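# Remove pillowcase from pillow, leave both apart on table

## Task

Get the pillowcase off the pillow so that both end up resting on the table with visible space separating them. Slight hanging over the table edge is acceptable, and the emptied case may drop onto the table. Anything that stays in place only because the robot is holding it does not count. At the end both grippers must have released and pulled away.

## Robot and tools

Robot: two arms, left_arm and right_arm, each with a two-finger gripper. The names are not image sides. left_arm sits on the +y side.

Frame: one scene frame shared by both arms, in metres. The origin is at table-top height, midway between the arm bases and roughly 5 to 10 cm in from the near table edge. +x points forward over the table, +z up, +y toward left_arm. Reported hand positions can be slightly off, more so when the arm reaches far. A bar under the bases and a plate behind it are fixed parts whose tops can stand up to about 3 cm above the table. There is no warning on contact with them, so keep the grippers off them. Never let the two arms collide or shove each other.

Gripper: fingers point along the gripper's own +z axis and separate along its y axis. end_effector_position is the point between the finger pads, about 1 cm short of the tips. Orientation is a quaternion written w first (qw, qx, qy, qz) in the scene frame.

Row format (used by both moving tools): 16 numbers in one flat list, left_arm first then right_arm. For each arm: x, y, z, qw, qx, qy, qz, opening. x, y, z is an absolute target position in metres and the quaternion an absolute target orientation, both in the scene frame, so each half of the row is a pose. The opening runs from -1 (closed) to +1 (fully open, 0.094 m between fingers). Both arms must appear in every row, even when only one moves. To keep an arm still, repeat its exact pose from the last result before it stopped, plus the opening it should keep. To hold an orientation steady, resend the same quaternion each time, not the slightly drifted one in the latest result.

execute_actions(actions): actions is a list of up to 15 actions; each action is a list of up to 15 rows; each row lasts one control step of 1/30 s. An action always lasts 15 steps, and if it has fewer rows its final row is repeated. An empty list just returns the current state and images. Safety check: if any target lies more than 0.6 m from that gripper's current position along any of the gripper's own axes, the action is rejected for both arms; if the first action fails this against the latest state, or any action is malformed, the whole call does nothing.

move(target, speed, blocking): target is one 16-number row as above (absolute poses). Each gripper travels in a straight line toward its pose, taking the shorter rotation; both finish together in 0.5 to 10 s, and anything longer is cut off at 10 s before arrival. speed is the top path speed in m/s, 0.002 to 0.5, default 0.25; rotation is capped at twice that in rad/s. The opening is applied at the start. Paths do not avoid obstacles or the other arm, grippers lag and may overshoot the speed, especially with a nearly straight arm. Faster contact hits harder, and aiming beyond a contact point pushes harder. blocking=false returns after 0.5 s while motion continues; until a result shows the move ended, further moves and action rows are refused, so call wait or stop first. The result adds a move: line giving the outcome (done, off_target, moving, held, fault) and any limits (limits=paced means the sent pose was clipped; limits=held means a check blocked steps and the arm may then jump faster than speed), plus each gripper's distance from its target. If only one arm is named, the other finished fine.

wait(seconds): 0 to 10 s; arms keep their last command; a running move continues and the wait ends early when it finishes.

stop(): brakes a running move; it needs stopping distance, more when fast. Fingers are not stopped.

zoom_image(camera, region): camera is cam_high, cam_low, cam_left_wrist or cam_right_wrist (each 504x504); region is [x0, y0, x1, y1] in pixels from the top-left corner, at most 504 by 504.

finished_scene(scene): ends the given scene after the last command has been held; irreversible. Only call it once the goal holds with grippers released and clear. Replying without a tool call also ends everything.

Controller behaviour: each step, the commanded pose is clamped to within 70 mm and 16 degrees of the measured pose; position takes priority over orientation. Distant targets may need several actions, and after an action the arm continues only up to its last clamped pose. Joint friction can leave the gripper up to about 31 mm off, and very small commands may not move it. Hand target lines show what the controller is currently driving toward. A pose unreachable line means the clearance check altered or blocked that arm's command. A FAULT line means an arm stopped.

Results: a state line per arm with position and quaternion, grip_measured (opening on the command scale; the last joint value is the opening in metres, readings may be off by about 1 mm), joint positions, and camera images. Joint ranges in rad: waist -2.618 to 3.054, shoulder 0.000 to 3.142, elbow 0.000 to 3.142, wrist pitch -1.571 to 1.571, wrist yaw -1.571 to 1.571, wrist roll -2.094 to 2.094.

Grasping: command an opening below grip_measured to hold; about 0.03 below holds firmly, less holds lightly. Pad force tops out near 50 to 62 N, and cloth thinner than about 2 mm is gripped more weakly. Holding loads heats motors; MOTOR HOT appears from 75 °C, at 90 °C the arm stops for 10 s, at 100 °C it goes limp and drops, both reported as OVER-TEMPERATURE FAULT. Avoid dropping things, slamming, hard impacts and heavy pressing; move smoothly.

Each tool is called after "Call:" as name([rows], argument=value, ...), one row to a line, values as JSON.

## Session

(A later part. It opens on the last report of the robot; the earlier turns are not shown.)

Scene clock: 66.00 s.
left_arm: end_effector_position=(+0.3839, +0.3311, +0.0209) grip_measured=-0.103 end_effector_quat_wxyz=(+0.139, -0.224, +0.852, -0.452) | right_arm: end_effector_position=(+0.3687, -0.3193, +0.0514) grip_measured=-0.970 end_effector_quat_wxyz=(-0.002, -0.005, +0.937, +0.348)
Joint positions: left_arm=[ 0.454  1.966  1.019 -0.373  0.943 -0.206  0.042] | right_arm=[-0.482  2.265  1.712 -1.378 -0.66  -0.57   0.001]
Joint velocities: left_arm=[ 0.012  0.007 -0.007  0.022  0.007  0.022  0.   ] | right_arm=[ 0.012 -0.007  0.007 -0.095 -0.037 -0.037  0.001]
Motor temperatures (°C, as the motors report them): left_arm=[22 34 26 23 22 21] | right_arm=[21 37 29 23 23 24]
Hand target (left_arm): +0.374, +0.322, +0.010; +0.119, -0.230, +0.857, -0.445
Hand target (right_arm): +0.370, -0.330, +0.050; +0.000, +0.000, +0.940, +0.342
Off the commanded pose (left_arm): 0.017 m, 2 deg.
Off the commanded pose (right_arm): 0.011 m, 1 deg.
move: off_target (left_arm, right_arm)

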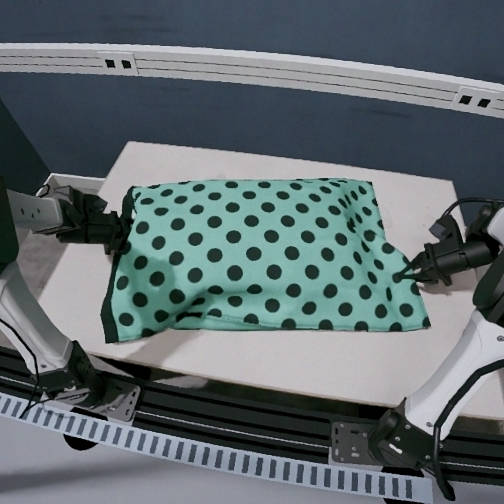

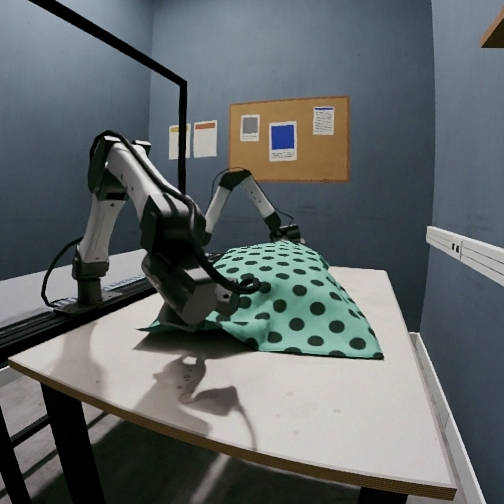

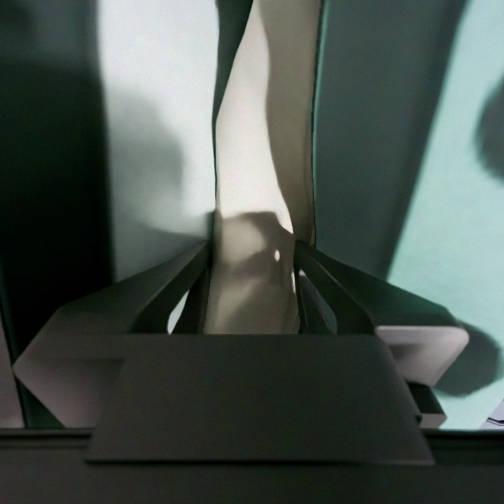

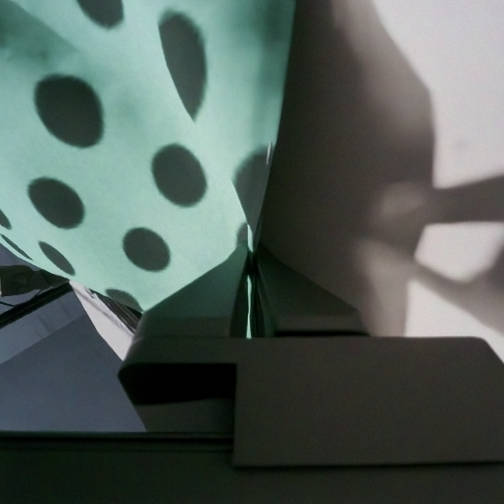

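Call:
move(target=[0.382,0.325,0.014,0.120,-0.230,0.857,-0.446,-1,0.37,-0.33,0.05,0,0,0.94,0.342,-1], speed=0.03)

Call:
move(target=[0.365,0.365,0.03,0.120,-0.230,0.857,-0.446,-1,0.37,-0.33,0.05,0,0,0.94,0.342,-1], speed=0.04)

Scene clock: 67.10 s.
left_arm: end_effector_position=(+0.3829, +0.3310, +0.0173) grip_measured=-0.965 end_effector_quat_wxyz=(+0.134, -0.229, +0.857, -0.442) | right_arm: end_effector_position=(+0.3687, -0.3193, +0.0514) grip_measured=-0.970 end_effector_quat_wxyz=(-0.002, -0.005, +0.937, +0.348)
Joint positions: left_arm=[ 0.448  1.966  1.018 -0.377  0.919 -0.214  0.002] | right_arm=[-0.482  2.265  1.712 -1.378 -0.66  -0.57   0.001]
Joint velocities: left_arm=[ 0.007 -0.007 -0.002 -0.037 -0.051 -0.022  0.001] | right_arm=[ 0.007 -0.017 -0.002 -0.037  0.022 -0.007 -0.001]
Motor temperatures (°C, as the motors report them): left_arm=[22 34 26 23 22 21] | right_arm=[21 37 29 23 23 24]
Hand target (left_arm): +0.382, +0.325, +0.014; +0.120, -0.230, +0.857, -0.445
Hand target (right_arm): +0.370, -0.330, +0.050; +0.000, +0.000, +0.940, +0.342
Off the commanded pose (left_arm): 0.007 m, 2 deg.
Off the commanded pose (right_arm): 0.011 m, 1 deg.
move: off_target (right_arm)

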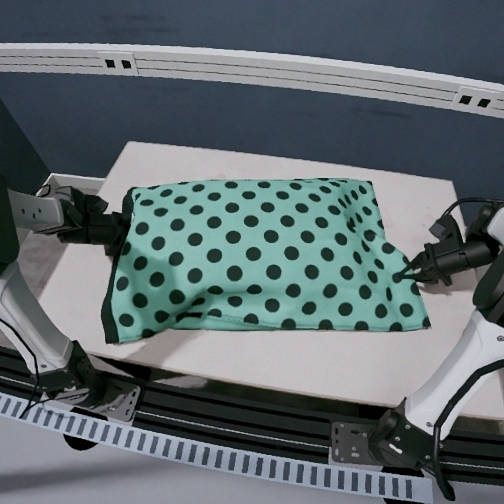

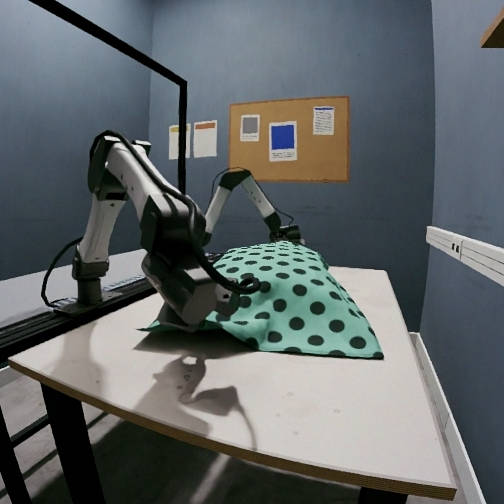

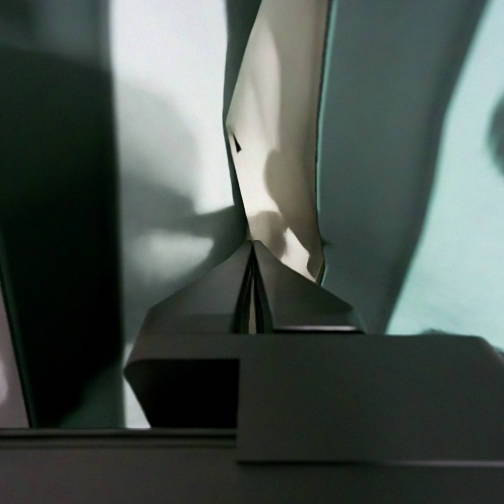

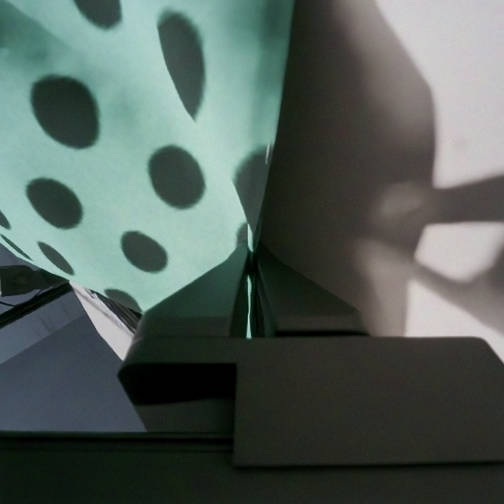

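Scene clock: 68.43 s.
left_arm: end_effector_position=(+0.3620, +0.3597, +0.0288) grip_measured=-0.965 end_effector_quat_wxyz=(+0.116, -0.232, +0.857, -0.445) | right_arm: end_effector_position=(+0.3687, -0.3193, +0.0514) grip_measured=-0.970 end_effector_quat_wxyz=(-0.002, -0.005, +0.937, +0.348)
Joint positions: left_arm=[ 0.553  1.966  1.094 -0.639  0.934 -0.026  0.002] | right_arm=[-0.482  2.265  1.712 -1.378 -0.66  -0.57   0.001]
Joint velocities: left_arm=[-0.007 -0.007  0.007  0.022  0.007  0.051 -0.001] | right_arm=[-0.012 -0.007  0.002 -0.037 -0.051  0.022 -0.001]
Motor temperatures (°C, as the motors report them): left_arm=[22 34 26 23 22 21] | right_arm=[21 37 29 23 23 24]
Hand target (left_arm): +0.366, +0.365, +0.030; +0.121, -0.231, +0.856, -0.446
Hand target (right_arm): +0.370, -0.330, +0.050; +0.000, +0.000, +0.940, +0.342
Off the commanded pose (left_arm): 0.006 m, 1 deg.
Off the commanded pose (right_arm): 0.011 m, 1 deg.
move: off_target (right_arm)

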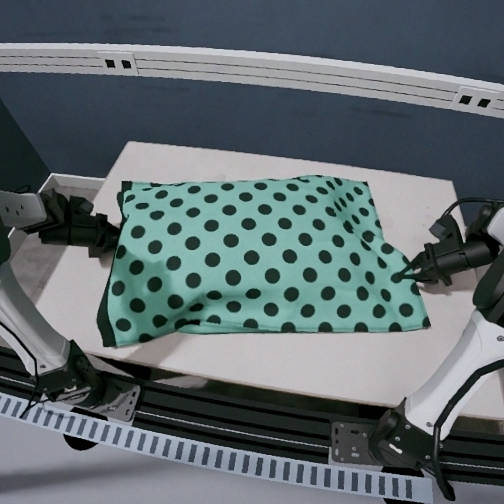

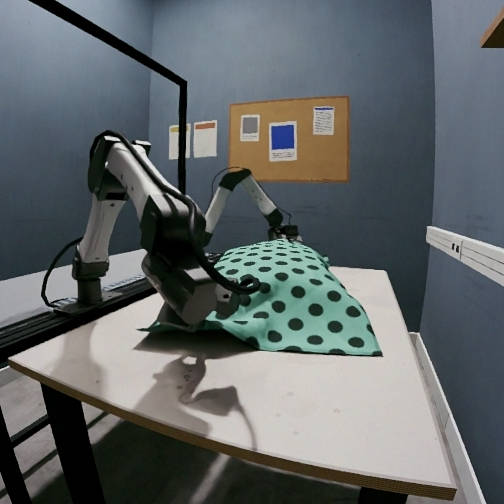

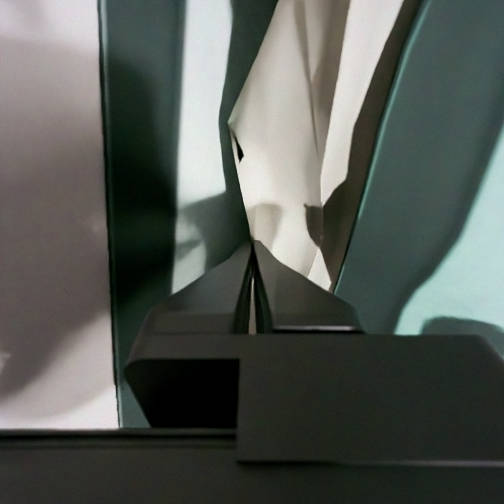

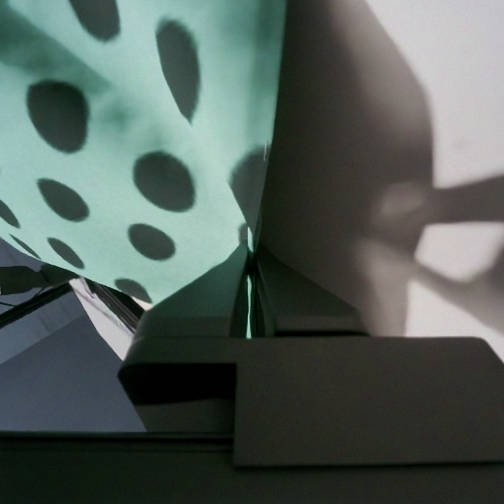

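Call:
move(target=[0.35,0.45,0.04,0.120,-0.230,0.857,-0.446,-1,0.37,-0.33,0.05,0,0,0.94,0.342,-1], speed=0.05)

Scene clock: 74.00 s.
left_arm: end_effector_position=(+0.3499, +0.4438, +0.0365) grip_measured=-0.965 end_effector_quat_wxyz=(+0.116, -0.233, +0.854, -0.450) | right_arm: end_effector_position=(+0.3686, -0.3194, +0.0513) grip_measured=-0.970 end_effector_quat_wxyz=(-0.003, -0.005, +0.938, +0.348)
Joint positions: left_arm=[ 0.772  2.148  1.416 -1.078  0.925  0.341  0.002] | right_arm=[-0.482  2.265  1.712 -1.378 -0.659 -0.57   0.001]
Joint velocities: left_arm=[ 0.007 -0.002 -0.007 -0.022  0.007  0.007 -0.001] | right_arm=[-0.007 -0.002 -0.017 -0.007  0.037 -0.081 -0.   ]
Motor temperatures (°C, as the motors report them): left_arm=[22 34 27 23 22 21] | right_arm=[21 38 30 23 23 24]
Hand target (left_arm): +0.352, +0.450, +0.040; +0.122, -0.230, +0.856, -0.447
Hand target (right_arm): +0.370, -0.330, +0.050; +0.000, +0.000, +0.940, +0.342
Off the commanded pose (left_arm): 0.007 m, 1 deg.
Off the commanded pose (right_arm): 0.011 m, 1 deg.
move: off_target (right_arm)

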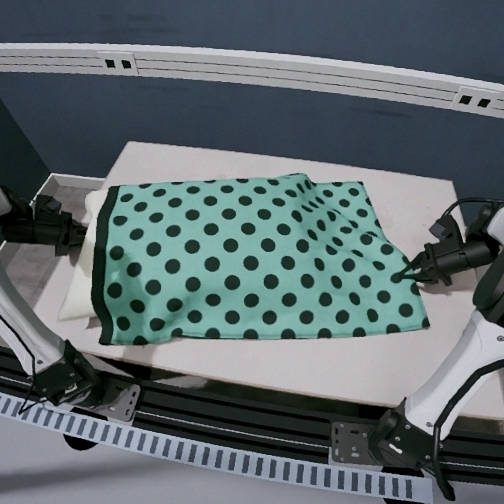

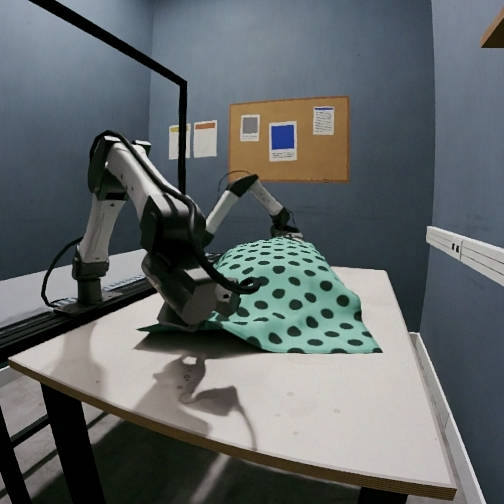

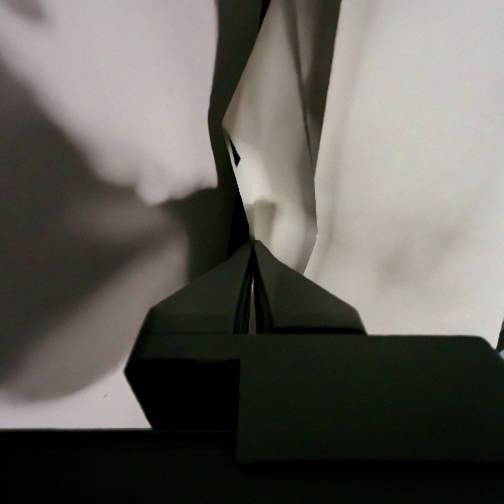

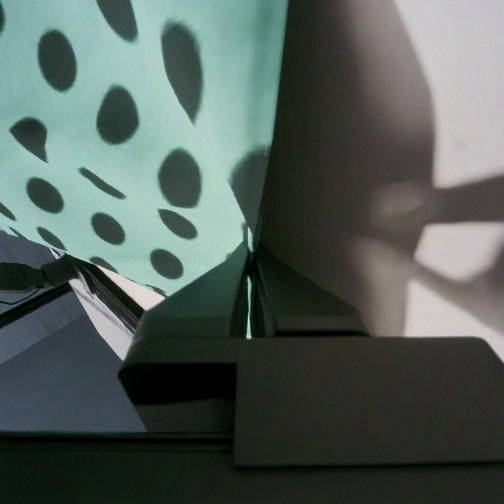

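Call:
move(target=[0.35,0.45,0.04,0.120,-0.230,0.857,-0.446,-1,0.35,-0.50,0.16,0.117,0.321,0.883,0.321,-1], speed=0.08)

Scene clock: 79.13 s.
left_arm: end_effector_position=(+0.3473, +0.4426, +0.0364) grip_measured=-0.965 end_effector_quat_wxyz=(+0.110, -0.232, +0.856, -0.450) | right_arm: end_effector_position=(+0.3509, -0.4867, +0.1574) grip_measured=-0.970 end_effector_quat_wxyz=(+0.110, +0.308, +0.889, +0.321)
Joint positions: left_arm=[ 0.772  2.148  1.416 -1.094  0.917  0.35   0.002] | right_arm=[-0.896  2.216  2.059 -1.577 -0.707 -0.235  0.001]
Joint velocities: left_arm=[-0.002 -0.017 -0.012 -0.022  0.037 -0.022 -0.   ] | right_arm=[-0.007  0.002  0.012 -0.022 -0.037  0.051 -0.   ]
Motor temperatures (°C, as the motors report them): left_arm=[22 35 27 23 22 21] | right_arm=[21 39 30 23 23 24]
Hand target (left_arm): +0.350, +0.450, +0.040; +0.120, -0.230, +0.857, -0.446
Hand target (right_arm): +0.349, -0.499, +0.160; +0.120, +0.321, +0.885, +0.316
Off the commanded pose (left_arm): 0.009 m, 1 deg.
Off the commanded pose (right_arm): 0.014 m, 2 deg.
joint sent to its limit (right arm) — the command would take joint 4 (wrist pitch) past its lower limit, so that joint was sent only as far as its limit.
move: off_target (right_arm)

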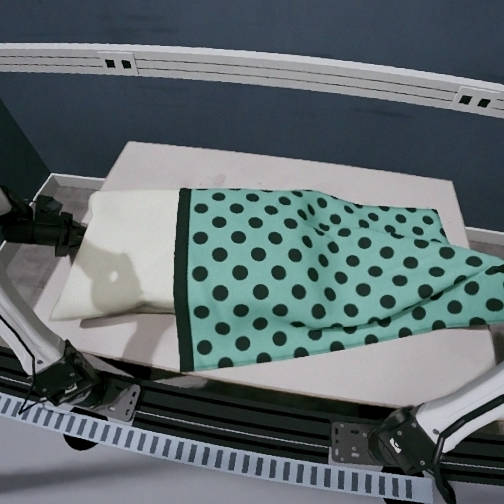

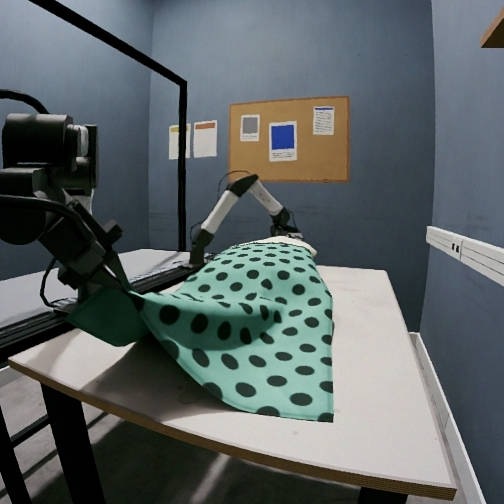

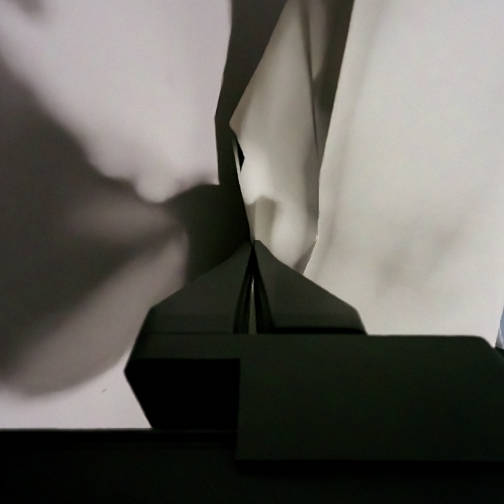

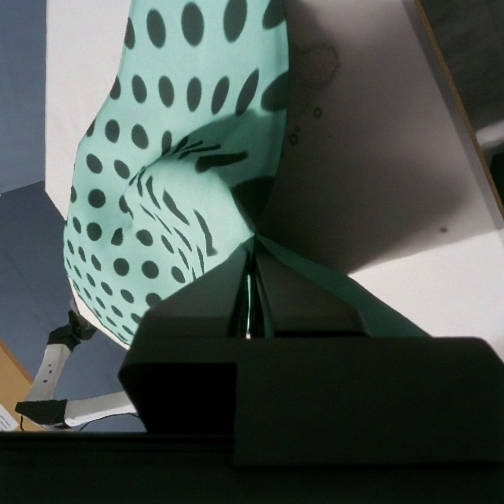

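Call:
move(target=[0.35,0.45,0.04,0.120,-0.230,0.857,-0.446,-1,0.32,-0.58,0.40,0.2,0.35,0.9,0.1,-1], speed=0.08)

Scene clock: 83.20 s.
left_arm: end_effector_position=(+0.3471, +0.4427, +0.0362) grip_measured=-0.965 end_effector_quat_wxyz=(+0.109, -0.232, +0.856, -0.449) | right_arm: end_effector_position=(+0.3224, -0.5707, +0.3969) grip_measured=-0.970 end_effector_quat_wxyz=(+0.404, +0.348, +0.845, +0.043)
Joint positions: left_arm=[ 0.772  2.148  1.416 -1.094  0.915  0.351  0.002] | right_arm=[-1.024  2.06   2.767 -1.574 -0.51   0.015  0.001]
Joint velocities: left_arm=[ 0.002 -0.012 -0.007 -0.066  0.066  0.007 -0.001] | right_arm=[-0.022 -0.012  0.027  0.007  0.051  0.022 -0.001]
Motor temperatures (°C, as the motors report them): left_arm=[22 35 27 23 22 21] | right_arm=[21 40 31 23 23 24]
Hand target (left_arm): +0.350, +0.450, +0.040; +0.120, -0.230, +0.857, -0.446
Hand target (right_arm): +0.318, -0.577, +0.399; +0.407, +0.357, +0.840, +0.036
Off the commanded pose (left_arm): 0.009 m, 1 deg.
Off the commanded pose (right_arm): 0.010 m, 25 deg; orientation clipped at the last step of the last action.
joint sent to its limit (right arm) — the command would take joint 4 (wrist pitch) past its lower limit, so that joint was sent only as far as its limit.
move: off_target (right_arm); limits=paced

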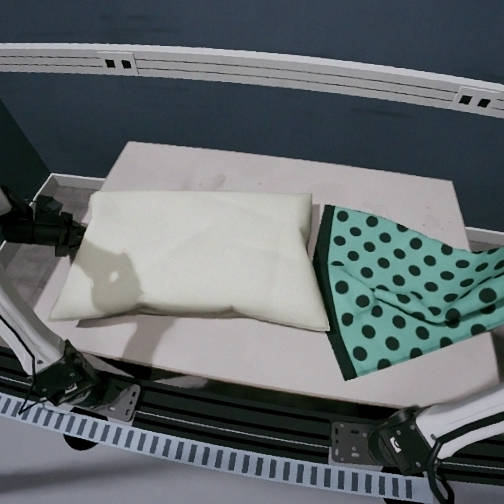

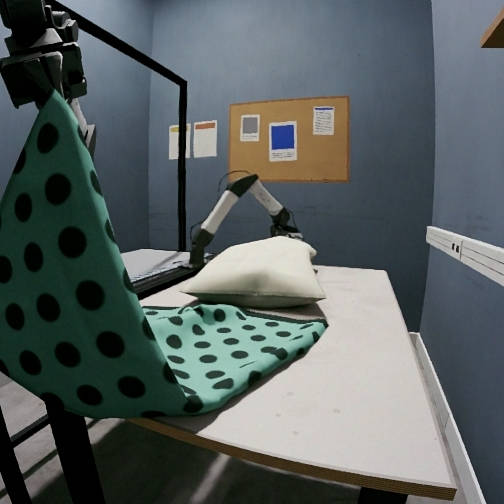

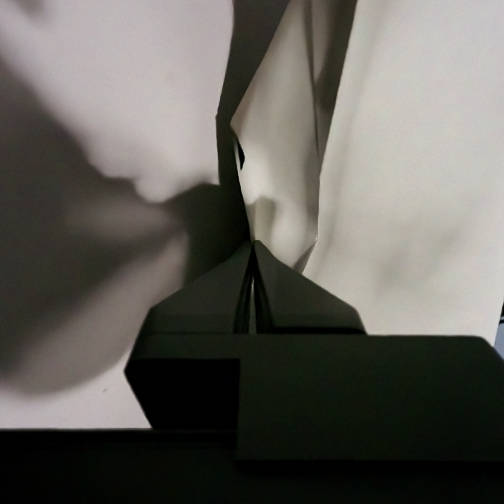

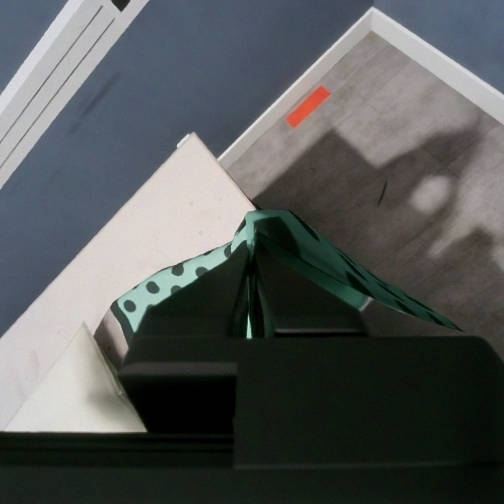

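Call:
move(target=[0.35,0.50,0.04,0.120,-0.230,0.857,-0.446,-1,0.30,-0.63,0.46,0.45,0.35,0.82,0.04,-1], speed=0.08)

Scene clock: 85.33 s.
left_arm: end_effector_position=(+0.3493, +0.4938, +0.0355) grip_measured=-0.965 end_effector_quat_wxyz=(+0.113, -0.232, +0.856, -0.448) | right_arm: end_effector_position=(+0.3011, -0.6231, +0.4480) grip_measured=-0.970 end_effector_quat_wxyz=(+0.511, +0.356, +0.782, +0.018)
Joint positions: left_arm=[ 0.864  2.303  1.676 -1.302  0.89   0.489  0.002] | right_arm=[-1.166  2.09   2.852 -1.393 -0.633  0.089  0.001]
Joint velocities: left_arm=[ 0.002  0.017  0.002  0.022 -0.022 -0.066  0.   ] | right_arm=[-0.002 -0.002 -0.012  0.022 -0.037  0.022  0.   ]
Motor temperatures (°C, as the motors report them): left_arm=[22 36 28 23 22 21] | right_arm=[21 40 31 24 23 24]
Hand target (left_arm): +0.351, +0.500, +0.039; +0.121, -0.230, +0.856, -0.446
Hand target (right_arm): +0.300, -0.628, +0.459; +0.529, +0.349, +0.773, +0.009
Off the commanded pose (left_arm): 0.008 m, 1 deg.
Off the commanded pose (right_arm): 0.014 m, 9 deg.
elbow stopped short (right arm): the move would have taken joint 3 (elbow) straighter than the controller allows; a more bent joint 3 avoids this.
move: off_target (right_arm)

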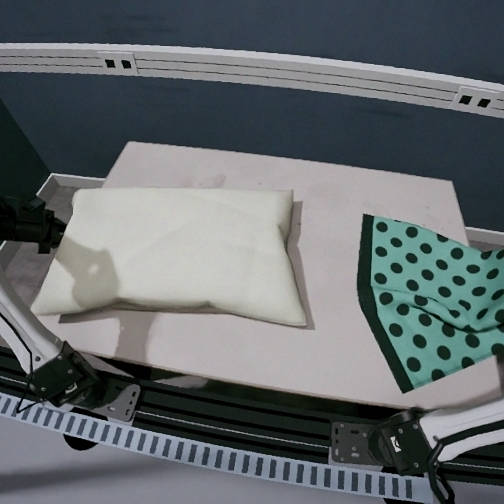

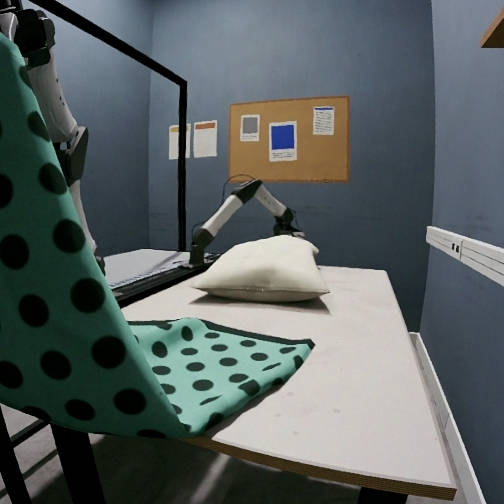

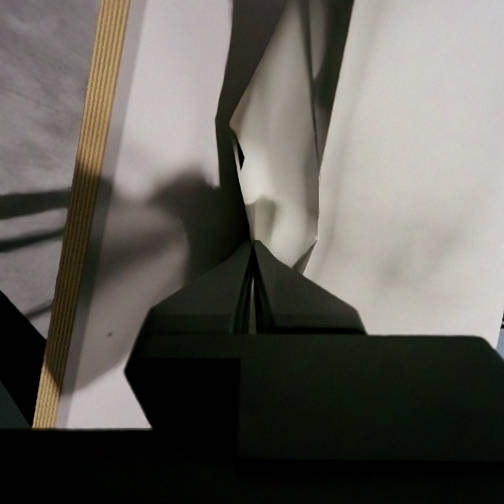

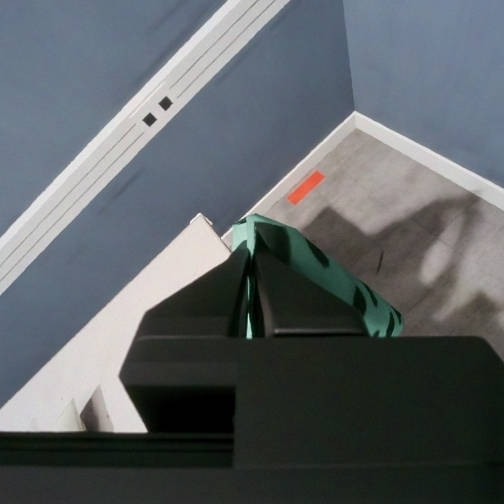

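Call:
move(target=[0.35,0.50,0.04,0.120,-0.230,0.857,-0.446,-0.1,0.33,-0.36,0.40,0.3,0.3,0.9,0.05,-1], speed=0.15)

Call:
move(target=[0.30,0.54,0.15,0.120,-0.230,0.857,-0.446,0.5,0.33,-0.34,0.12,0.05,0.25,0.96,0.05,-1], speed=0.12)

Scene clock: 87.93 s.
left_arm: end_effector_position=(+0.3485, +0.4955, +0.0353) grip_measured=-0.103 end_effector_quat_wxyz=(+0.114, -0.233, +0.856, -0.448) | right_arm: end_effector_position=(+0.3336, -0.3645, +0.3976) grip_measured=-0.970 end_effector_quat_wxyz=(+0.331, +0.297, +0.894, +0.057)
Joint positions: left_arm=[ 0.868  2.303  1.676 -1.301  0.89   0.49   0.042] | right_arm=[-0.461  1.637  2.312 -1.574 -0.187  0.309  0.001]
Joint velocities: left_arm=[ 0.002  0.002 -0.017  0.007  0.066 -0.022 -0.   ] | right_arm=[ 0.002  0.002 -0.012 -0.022  0.022  0.037 -0.   ]
Motor temperatures (°C, as the motors report them): left_arm=[22 36 28 23 22 21] | right_arm=[21 40 30 24 23 24]
Hand target (left_arm): +0.350, +0.500, +0.040; +0.120, -0.230, +0.857, -0.446
Hand target (right_arm): +0.329, -0.362, +0.399; +0.331, +0.300, +0.893, +0.055
Off the commanded pose (left_arm): 0.007 m, 1 deg.
Off the commanded pose (right_arm): 0.006 m, 4 deg.
joint sent to its limit (right arm) — the command would take joint 4 (wrist pitch) past its lower limit, so that joint was sent only as far as its limit.
move: off_target (right_arm)

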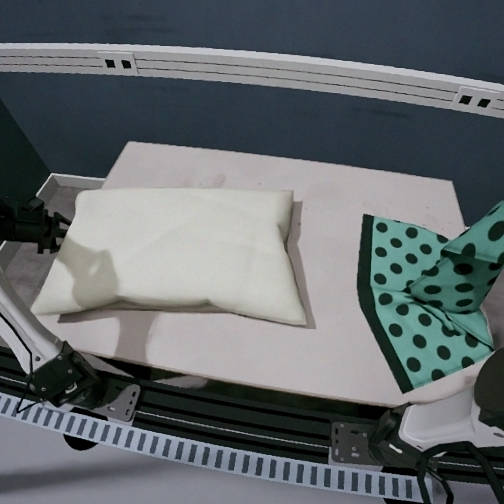

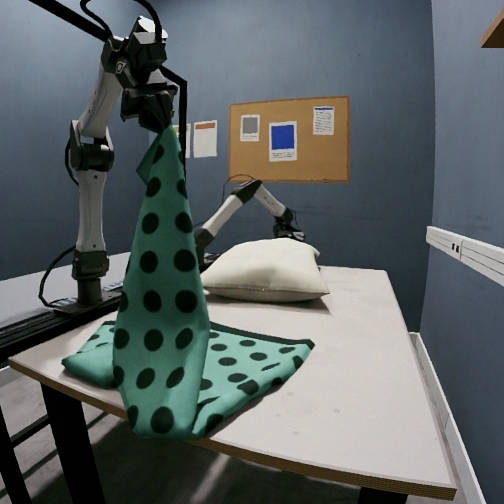

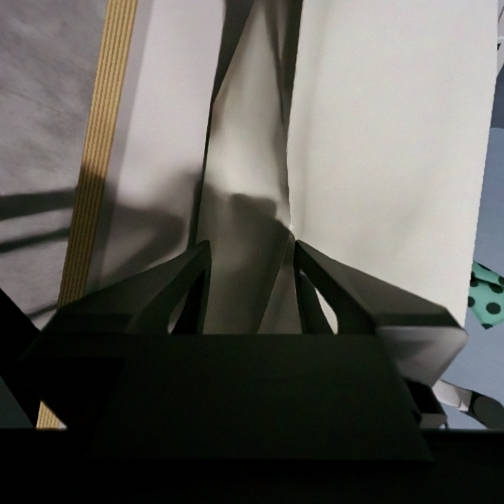

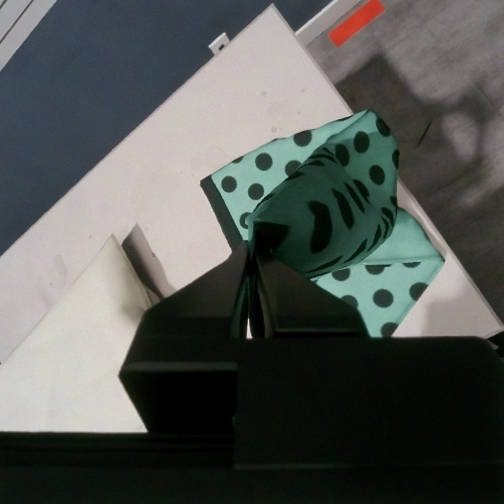

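Scene clock: 90.83 s.
left_arm: end_effector_position=(+0.3069, +0.5439, +0.1434) grip_measured=+0.497 end_effector_quat_wxyz=(+0.183, -0.264, +0.860, -0.396) | right_arm: end_effector_position=(+0.3328, -0.3420, +0.1254) grip_measured=-0.970 end_effector_quat_wxyz=(+0.053, +0.259, +0.963, +0.059)
Joint positions: left_arm=[ 1.035  2.077  1.787 -1.546  0.864  0.545  0.07 ] | right_arm=[-0.358  1.723  1.418 -1.159 -0.152  0.229  0.001]
Joint velocities: left_arm=[-0.002 -0.002  0.012 -0.037  0.007 -0.022 -0.001] | right_arm=[-0.002 -0.002  0.002  0.022  0.051  0.007  0.   ]
Motor temperatures (°C, as the motors report them): left_arm=[22 37 28 23 22 21] | right_arm=[21 39 30 25 23 24]
Hand target (left_arm): +0.303, +0.542, +0.149; +0.182, -0.269, +0.859, -0.395
Hand target (right_arm): +0.333, -0.341, +0.121; +0.050, +0.252, +0.965, +0.054
Off the commanded pose (left_arm): 0.010 m, 10 deg.
Off the commanded pose (right_arm): 0.006 m, 1 deg.
joint sent to its limit (left arm) — the command would take joint 4 (wrist pitch) past its lower limit, so that joint was sent only as far as its limit.
move: off_target (left_arm)

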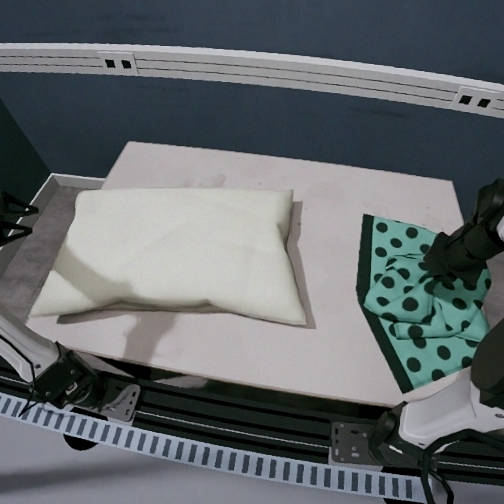

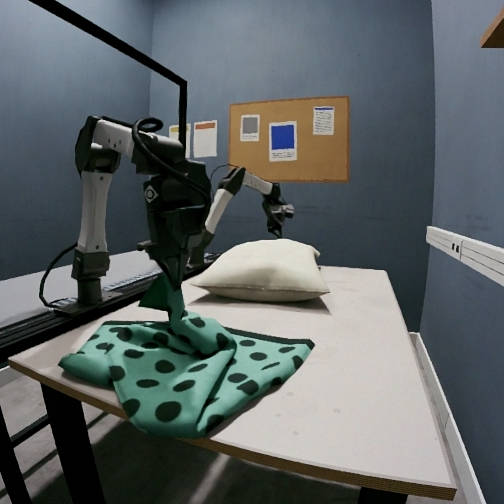

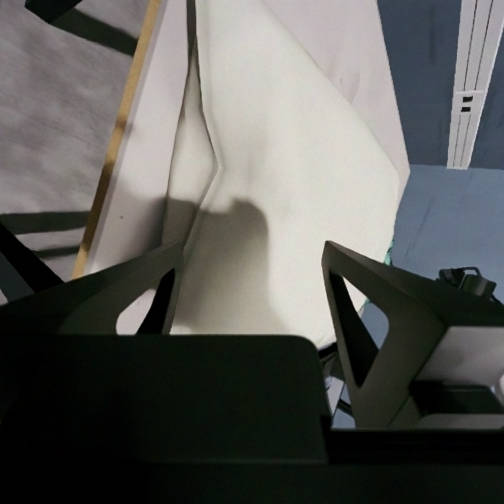

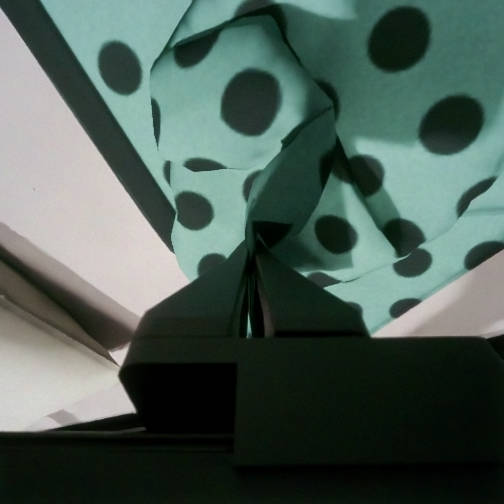

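Lower a bit outward, release, and retreat.

Call:
move(target=[0.30,0.54,0.15,0.183,-0.264,0.860,-0.396,0.5,0.33,-0.37,0.07,0.05,0.25,0.96,0.05,-1], speed=0.1)

Call:
execute_actions([
  [[0.30,0.54,0.15,0.183,-0.264,0.860,-0.396,0.5,0.33,-0.37,0.07,0.05,0.25,0.96,0.05,0.4]],
])

Call:
move(target=[0.22,0.50,0.25,0.183,-0.264,0.860,-0.396,0.5,0.28,-0.37,0.25,0.1,0.2,0.97,0.0,0.4], speed=0.25)

Scene clock: 92.20 s.
left_arm: end_effector_position=(+0.3069, +0.5439, +0.1434) grip_measured=+0.497 end_effector_quat_wxyz=(+0.183, -0.264, +0.860, -0.396) | right_arm: end_effector_position=(+0.3334, -0.3647, +0.0758) grip_measured=-0.970 end_effector_quat_wxyz=(+0.053, +0.248, +0.966, +0.055)
Joint positions: left_arm=[ 1.035  2.077  1.787 -1.546  0.864  0.544  0.07 ] | right_arm=[-0.416  1.786  1.291 -0.979 -0.151  0.149  0.001]
Joint velocities: left_arm=[-0.022 -0.012 -0.002  0.037 -0.081 -0.007 -0.001] | right_arm=[ 0.002 -0.012  0.002  0.007 -0.007 -0.066  0.   ]
Motor temperatures (°C, as the motors report them): left_arm=[22 37 28 23 22 21] | right_arm=[21 39 30 24 23 24]
Hand target (left_arm): +0.300, +0.540, +0.150; +0.184, -0.265, +0.860, -0.395
Hand target (right_arm): +0.331, -0.370, +0.070; +0.050, +0.251, +0.965, +0.050
Off the commanded pose (left_arm): 0.010 m, 0 deg.
Off the commanded pose (right_arm): 0.009 m, 1 deg.
joint sent to its limit (left arm) — the command would take joint 4 (wrist pitch) past its lower limit, so that joint was sent only as far as its limit.
move: done

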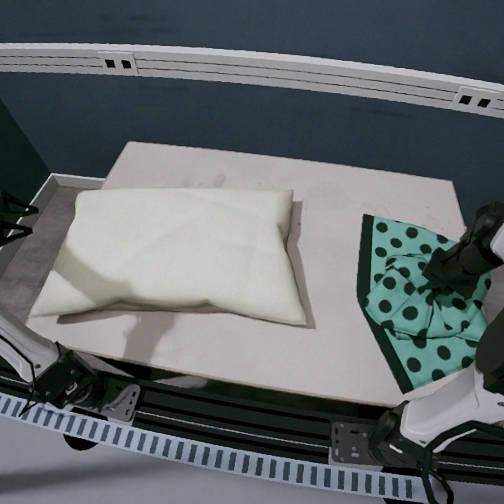

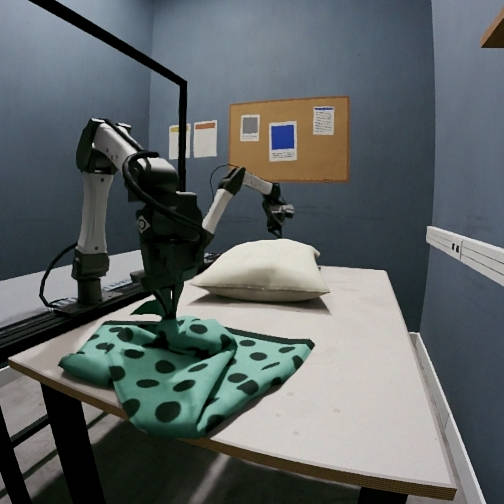

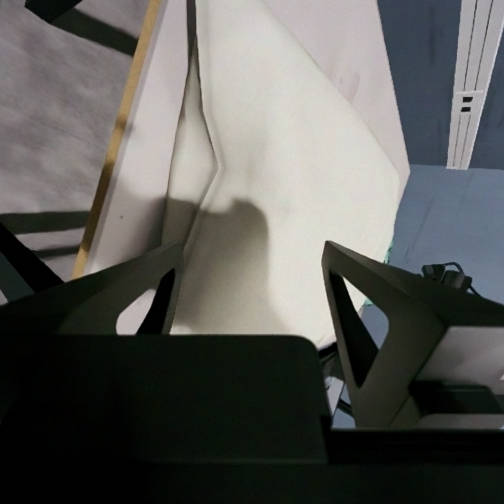

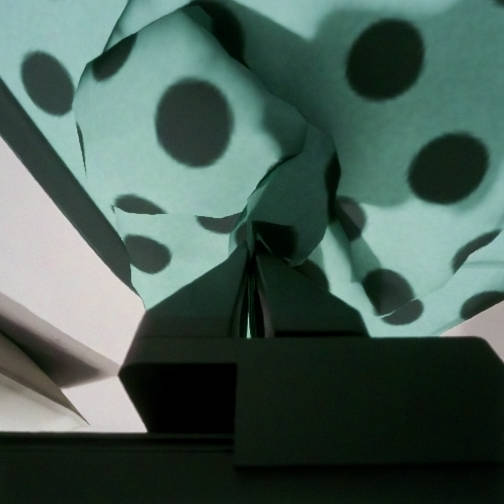

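Scene clock: 92.70 s.
left_arm: end_effector_position=(+0.3069, +0.5439, +0.1434) grip_measured=+0.497 end_effector_quat_wxyz=(+0.183, -0.264, +0.860, -0.396) | right_arm: end_effector_position=(+0.3340, -0.3649, +0.0758) grip_measured=+0.398 end_effector_quat_wxyz=(+0.055, +0.248, +0.966, +0.054)
Joint positions: left_arm=[ 1.035  2.077  1.787 -1.546  0.864  0.544  0.07 ] | right_arm=[-0.416  1.786  1.291 -0.976 -0.151  0.149  0.066]
Joint velocities: left_arm=[-0.002  0.017 -0.002  0.037  0.007 -0.051 -0.001] | right_arm=[-0.007 -0.002 -0.017  0.081 -0.007 -0.051  0.   ]
Motor temperatures (°C, as the motors report them): left_arm=[22 38 28 23 22 21] | right_arm=[21 39 30 24 23 24]
Hand target (left_arm): +0.300, +0.540, +0.150; +0.184, -0.265, +0.860, -0.395
Hand target (right_arm): +0.330, -0.370, +0.070; +0.050, +0.252, +0.965, +0.050
Off the commanded pose (left_arm): 0.010 m, 0 deg.
Off the commanded pose (right_arm): 0.009 m, 1 deg.
joint sent to its limit (left arm) — the command would take joint 4 (wrist pitch) past its lower limit, so that joint was sent only as far as its limit.

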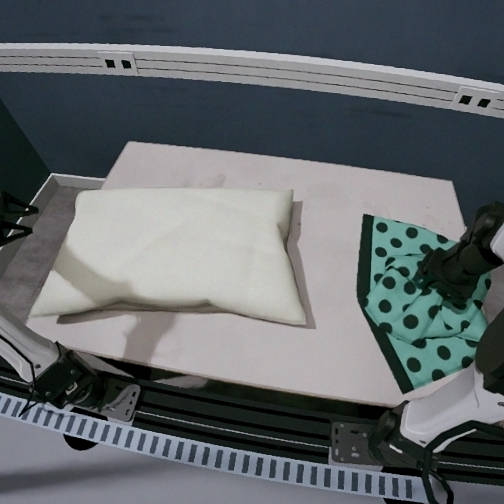

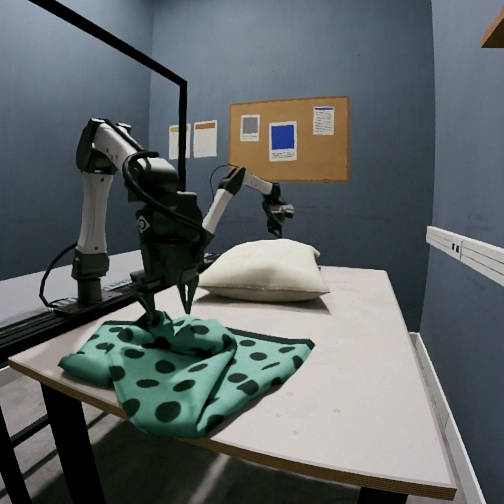

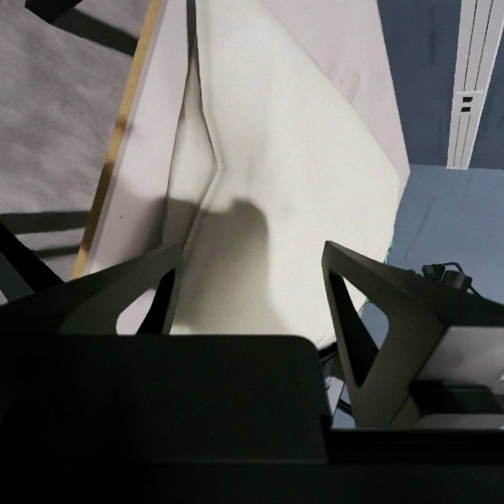

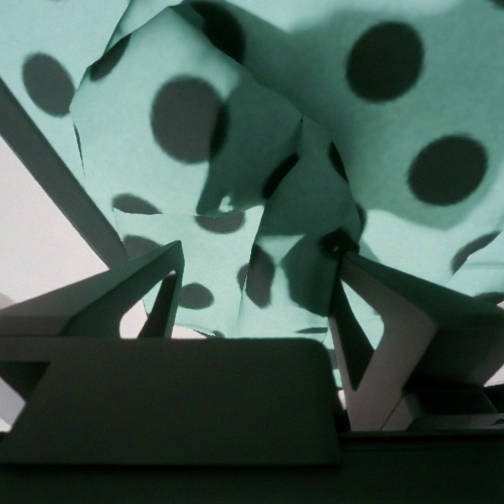

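Scene clock: 94.13 s.
left_arm: end_effector_position=(+0.2249, +0.5048, +0.2533) grip_measured=+0.497 end_effector_quat_wxyz=(+0.298, -0.321, +0.852, -0.285) | right_arm: end_effector_position=(+0.2810, -0.3638, +0.2458) grip_measured=+0.398 end_effector_quat_wxyz=(+0.099, +0.197, +0.975, +0.006)
Joint positions: left_arm=[ 1.217  1.484  1.515 -1.556  0.862  0.455  0.07 ] | right_arm=[-0.453  1.548  1.706 -1.533 -0.081  0.009  0.066]
Joint velocities: left_arm=[-0.017 -0.017  0.012  0.022  0.081 -0.051 -0.001] | right_arm=[-0.017 -0.007  0.007  0.037 -0.037  0.022  0.001]
Motor temperatures (°C, as the motors report them): left_arm=[22 38 28 23 22 21] | right_arm=[21 38 31 24 23 24]
Hand target (left_arm): +0.221, +0.503, +0.251; +0.294, -0.331, +0.849, -0.287
Hand target (right_arm): +0.278, -0.369, +0.249; +0.100, +0.201, +0.975, -0.001
Off the commanded pose (left_arm): 0.008 m, 20 deg; orientation clipped at the last step of the last action.
Off the commanded pose (right_arm): 0.008 m, 1 deg.
joint sent to its limit (left arm) — the command would take joint 4 (wrist pitch) past its lower limit, so that joint was sent only as far as its limit.
move: off_target (left_arm); limits=paced

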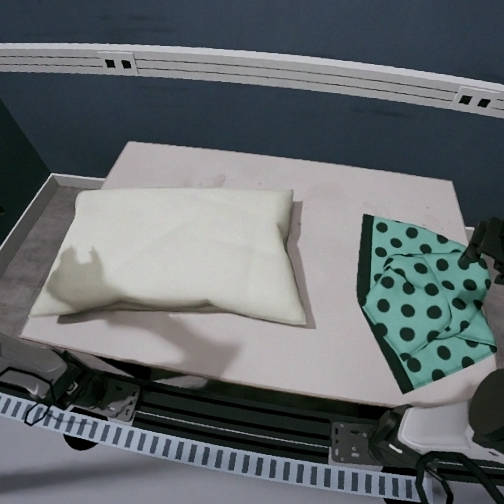

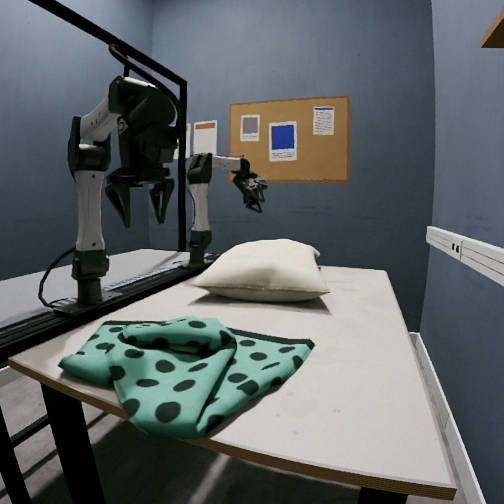

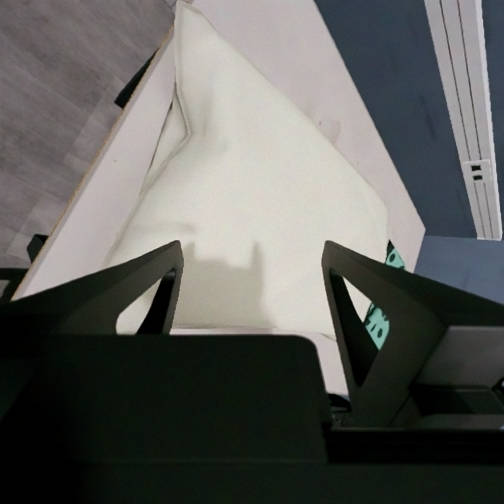

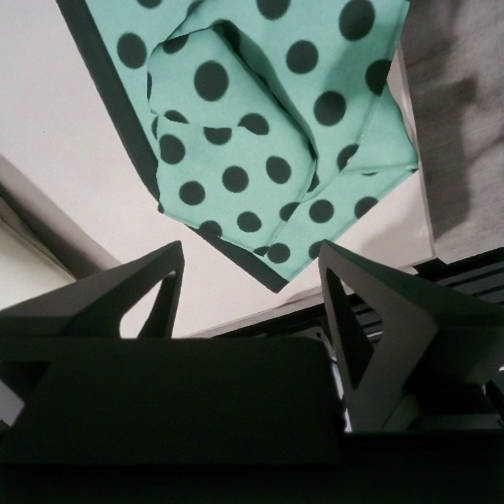

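Both on the table with a clear gap.

Call:
finished_scene(scene=1)

The scene is finished: the task was done.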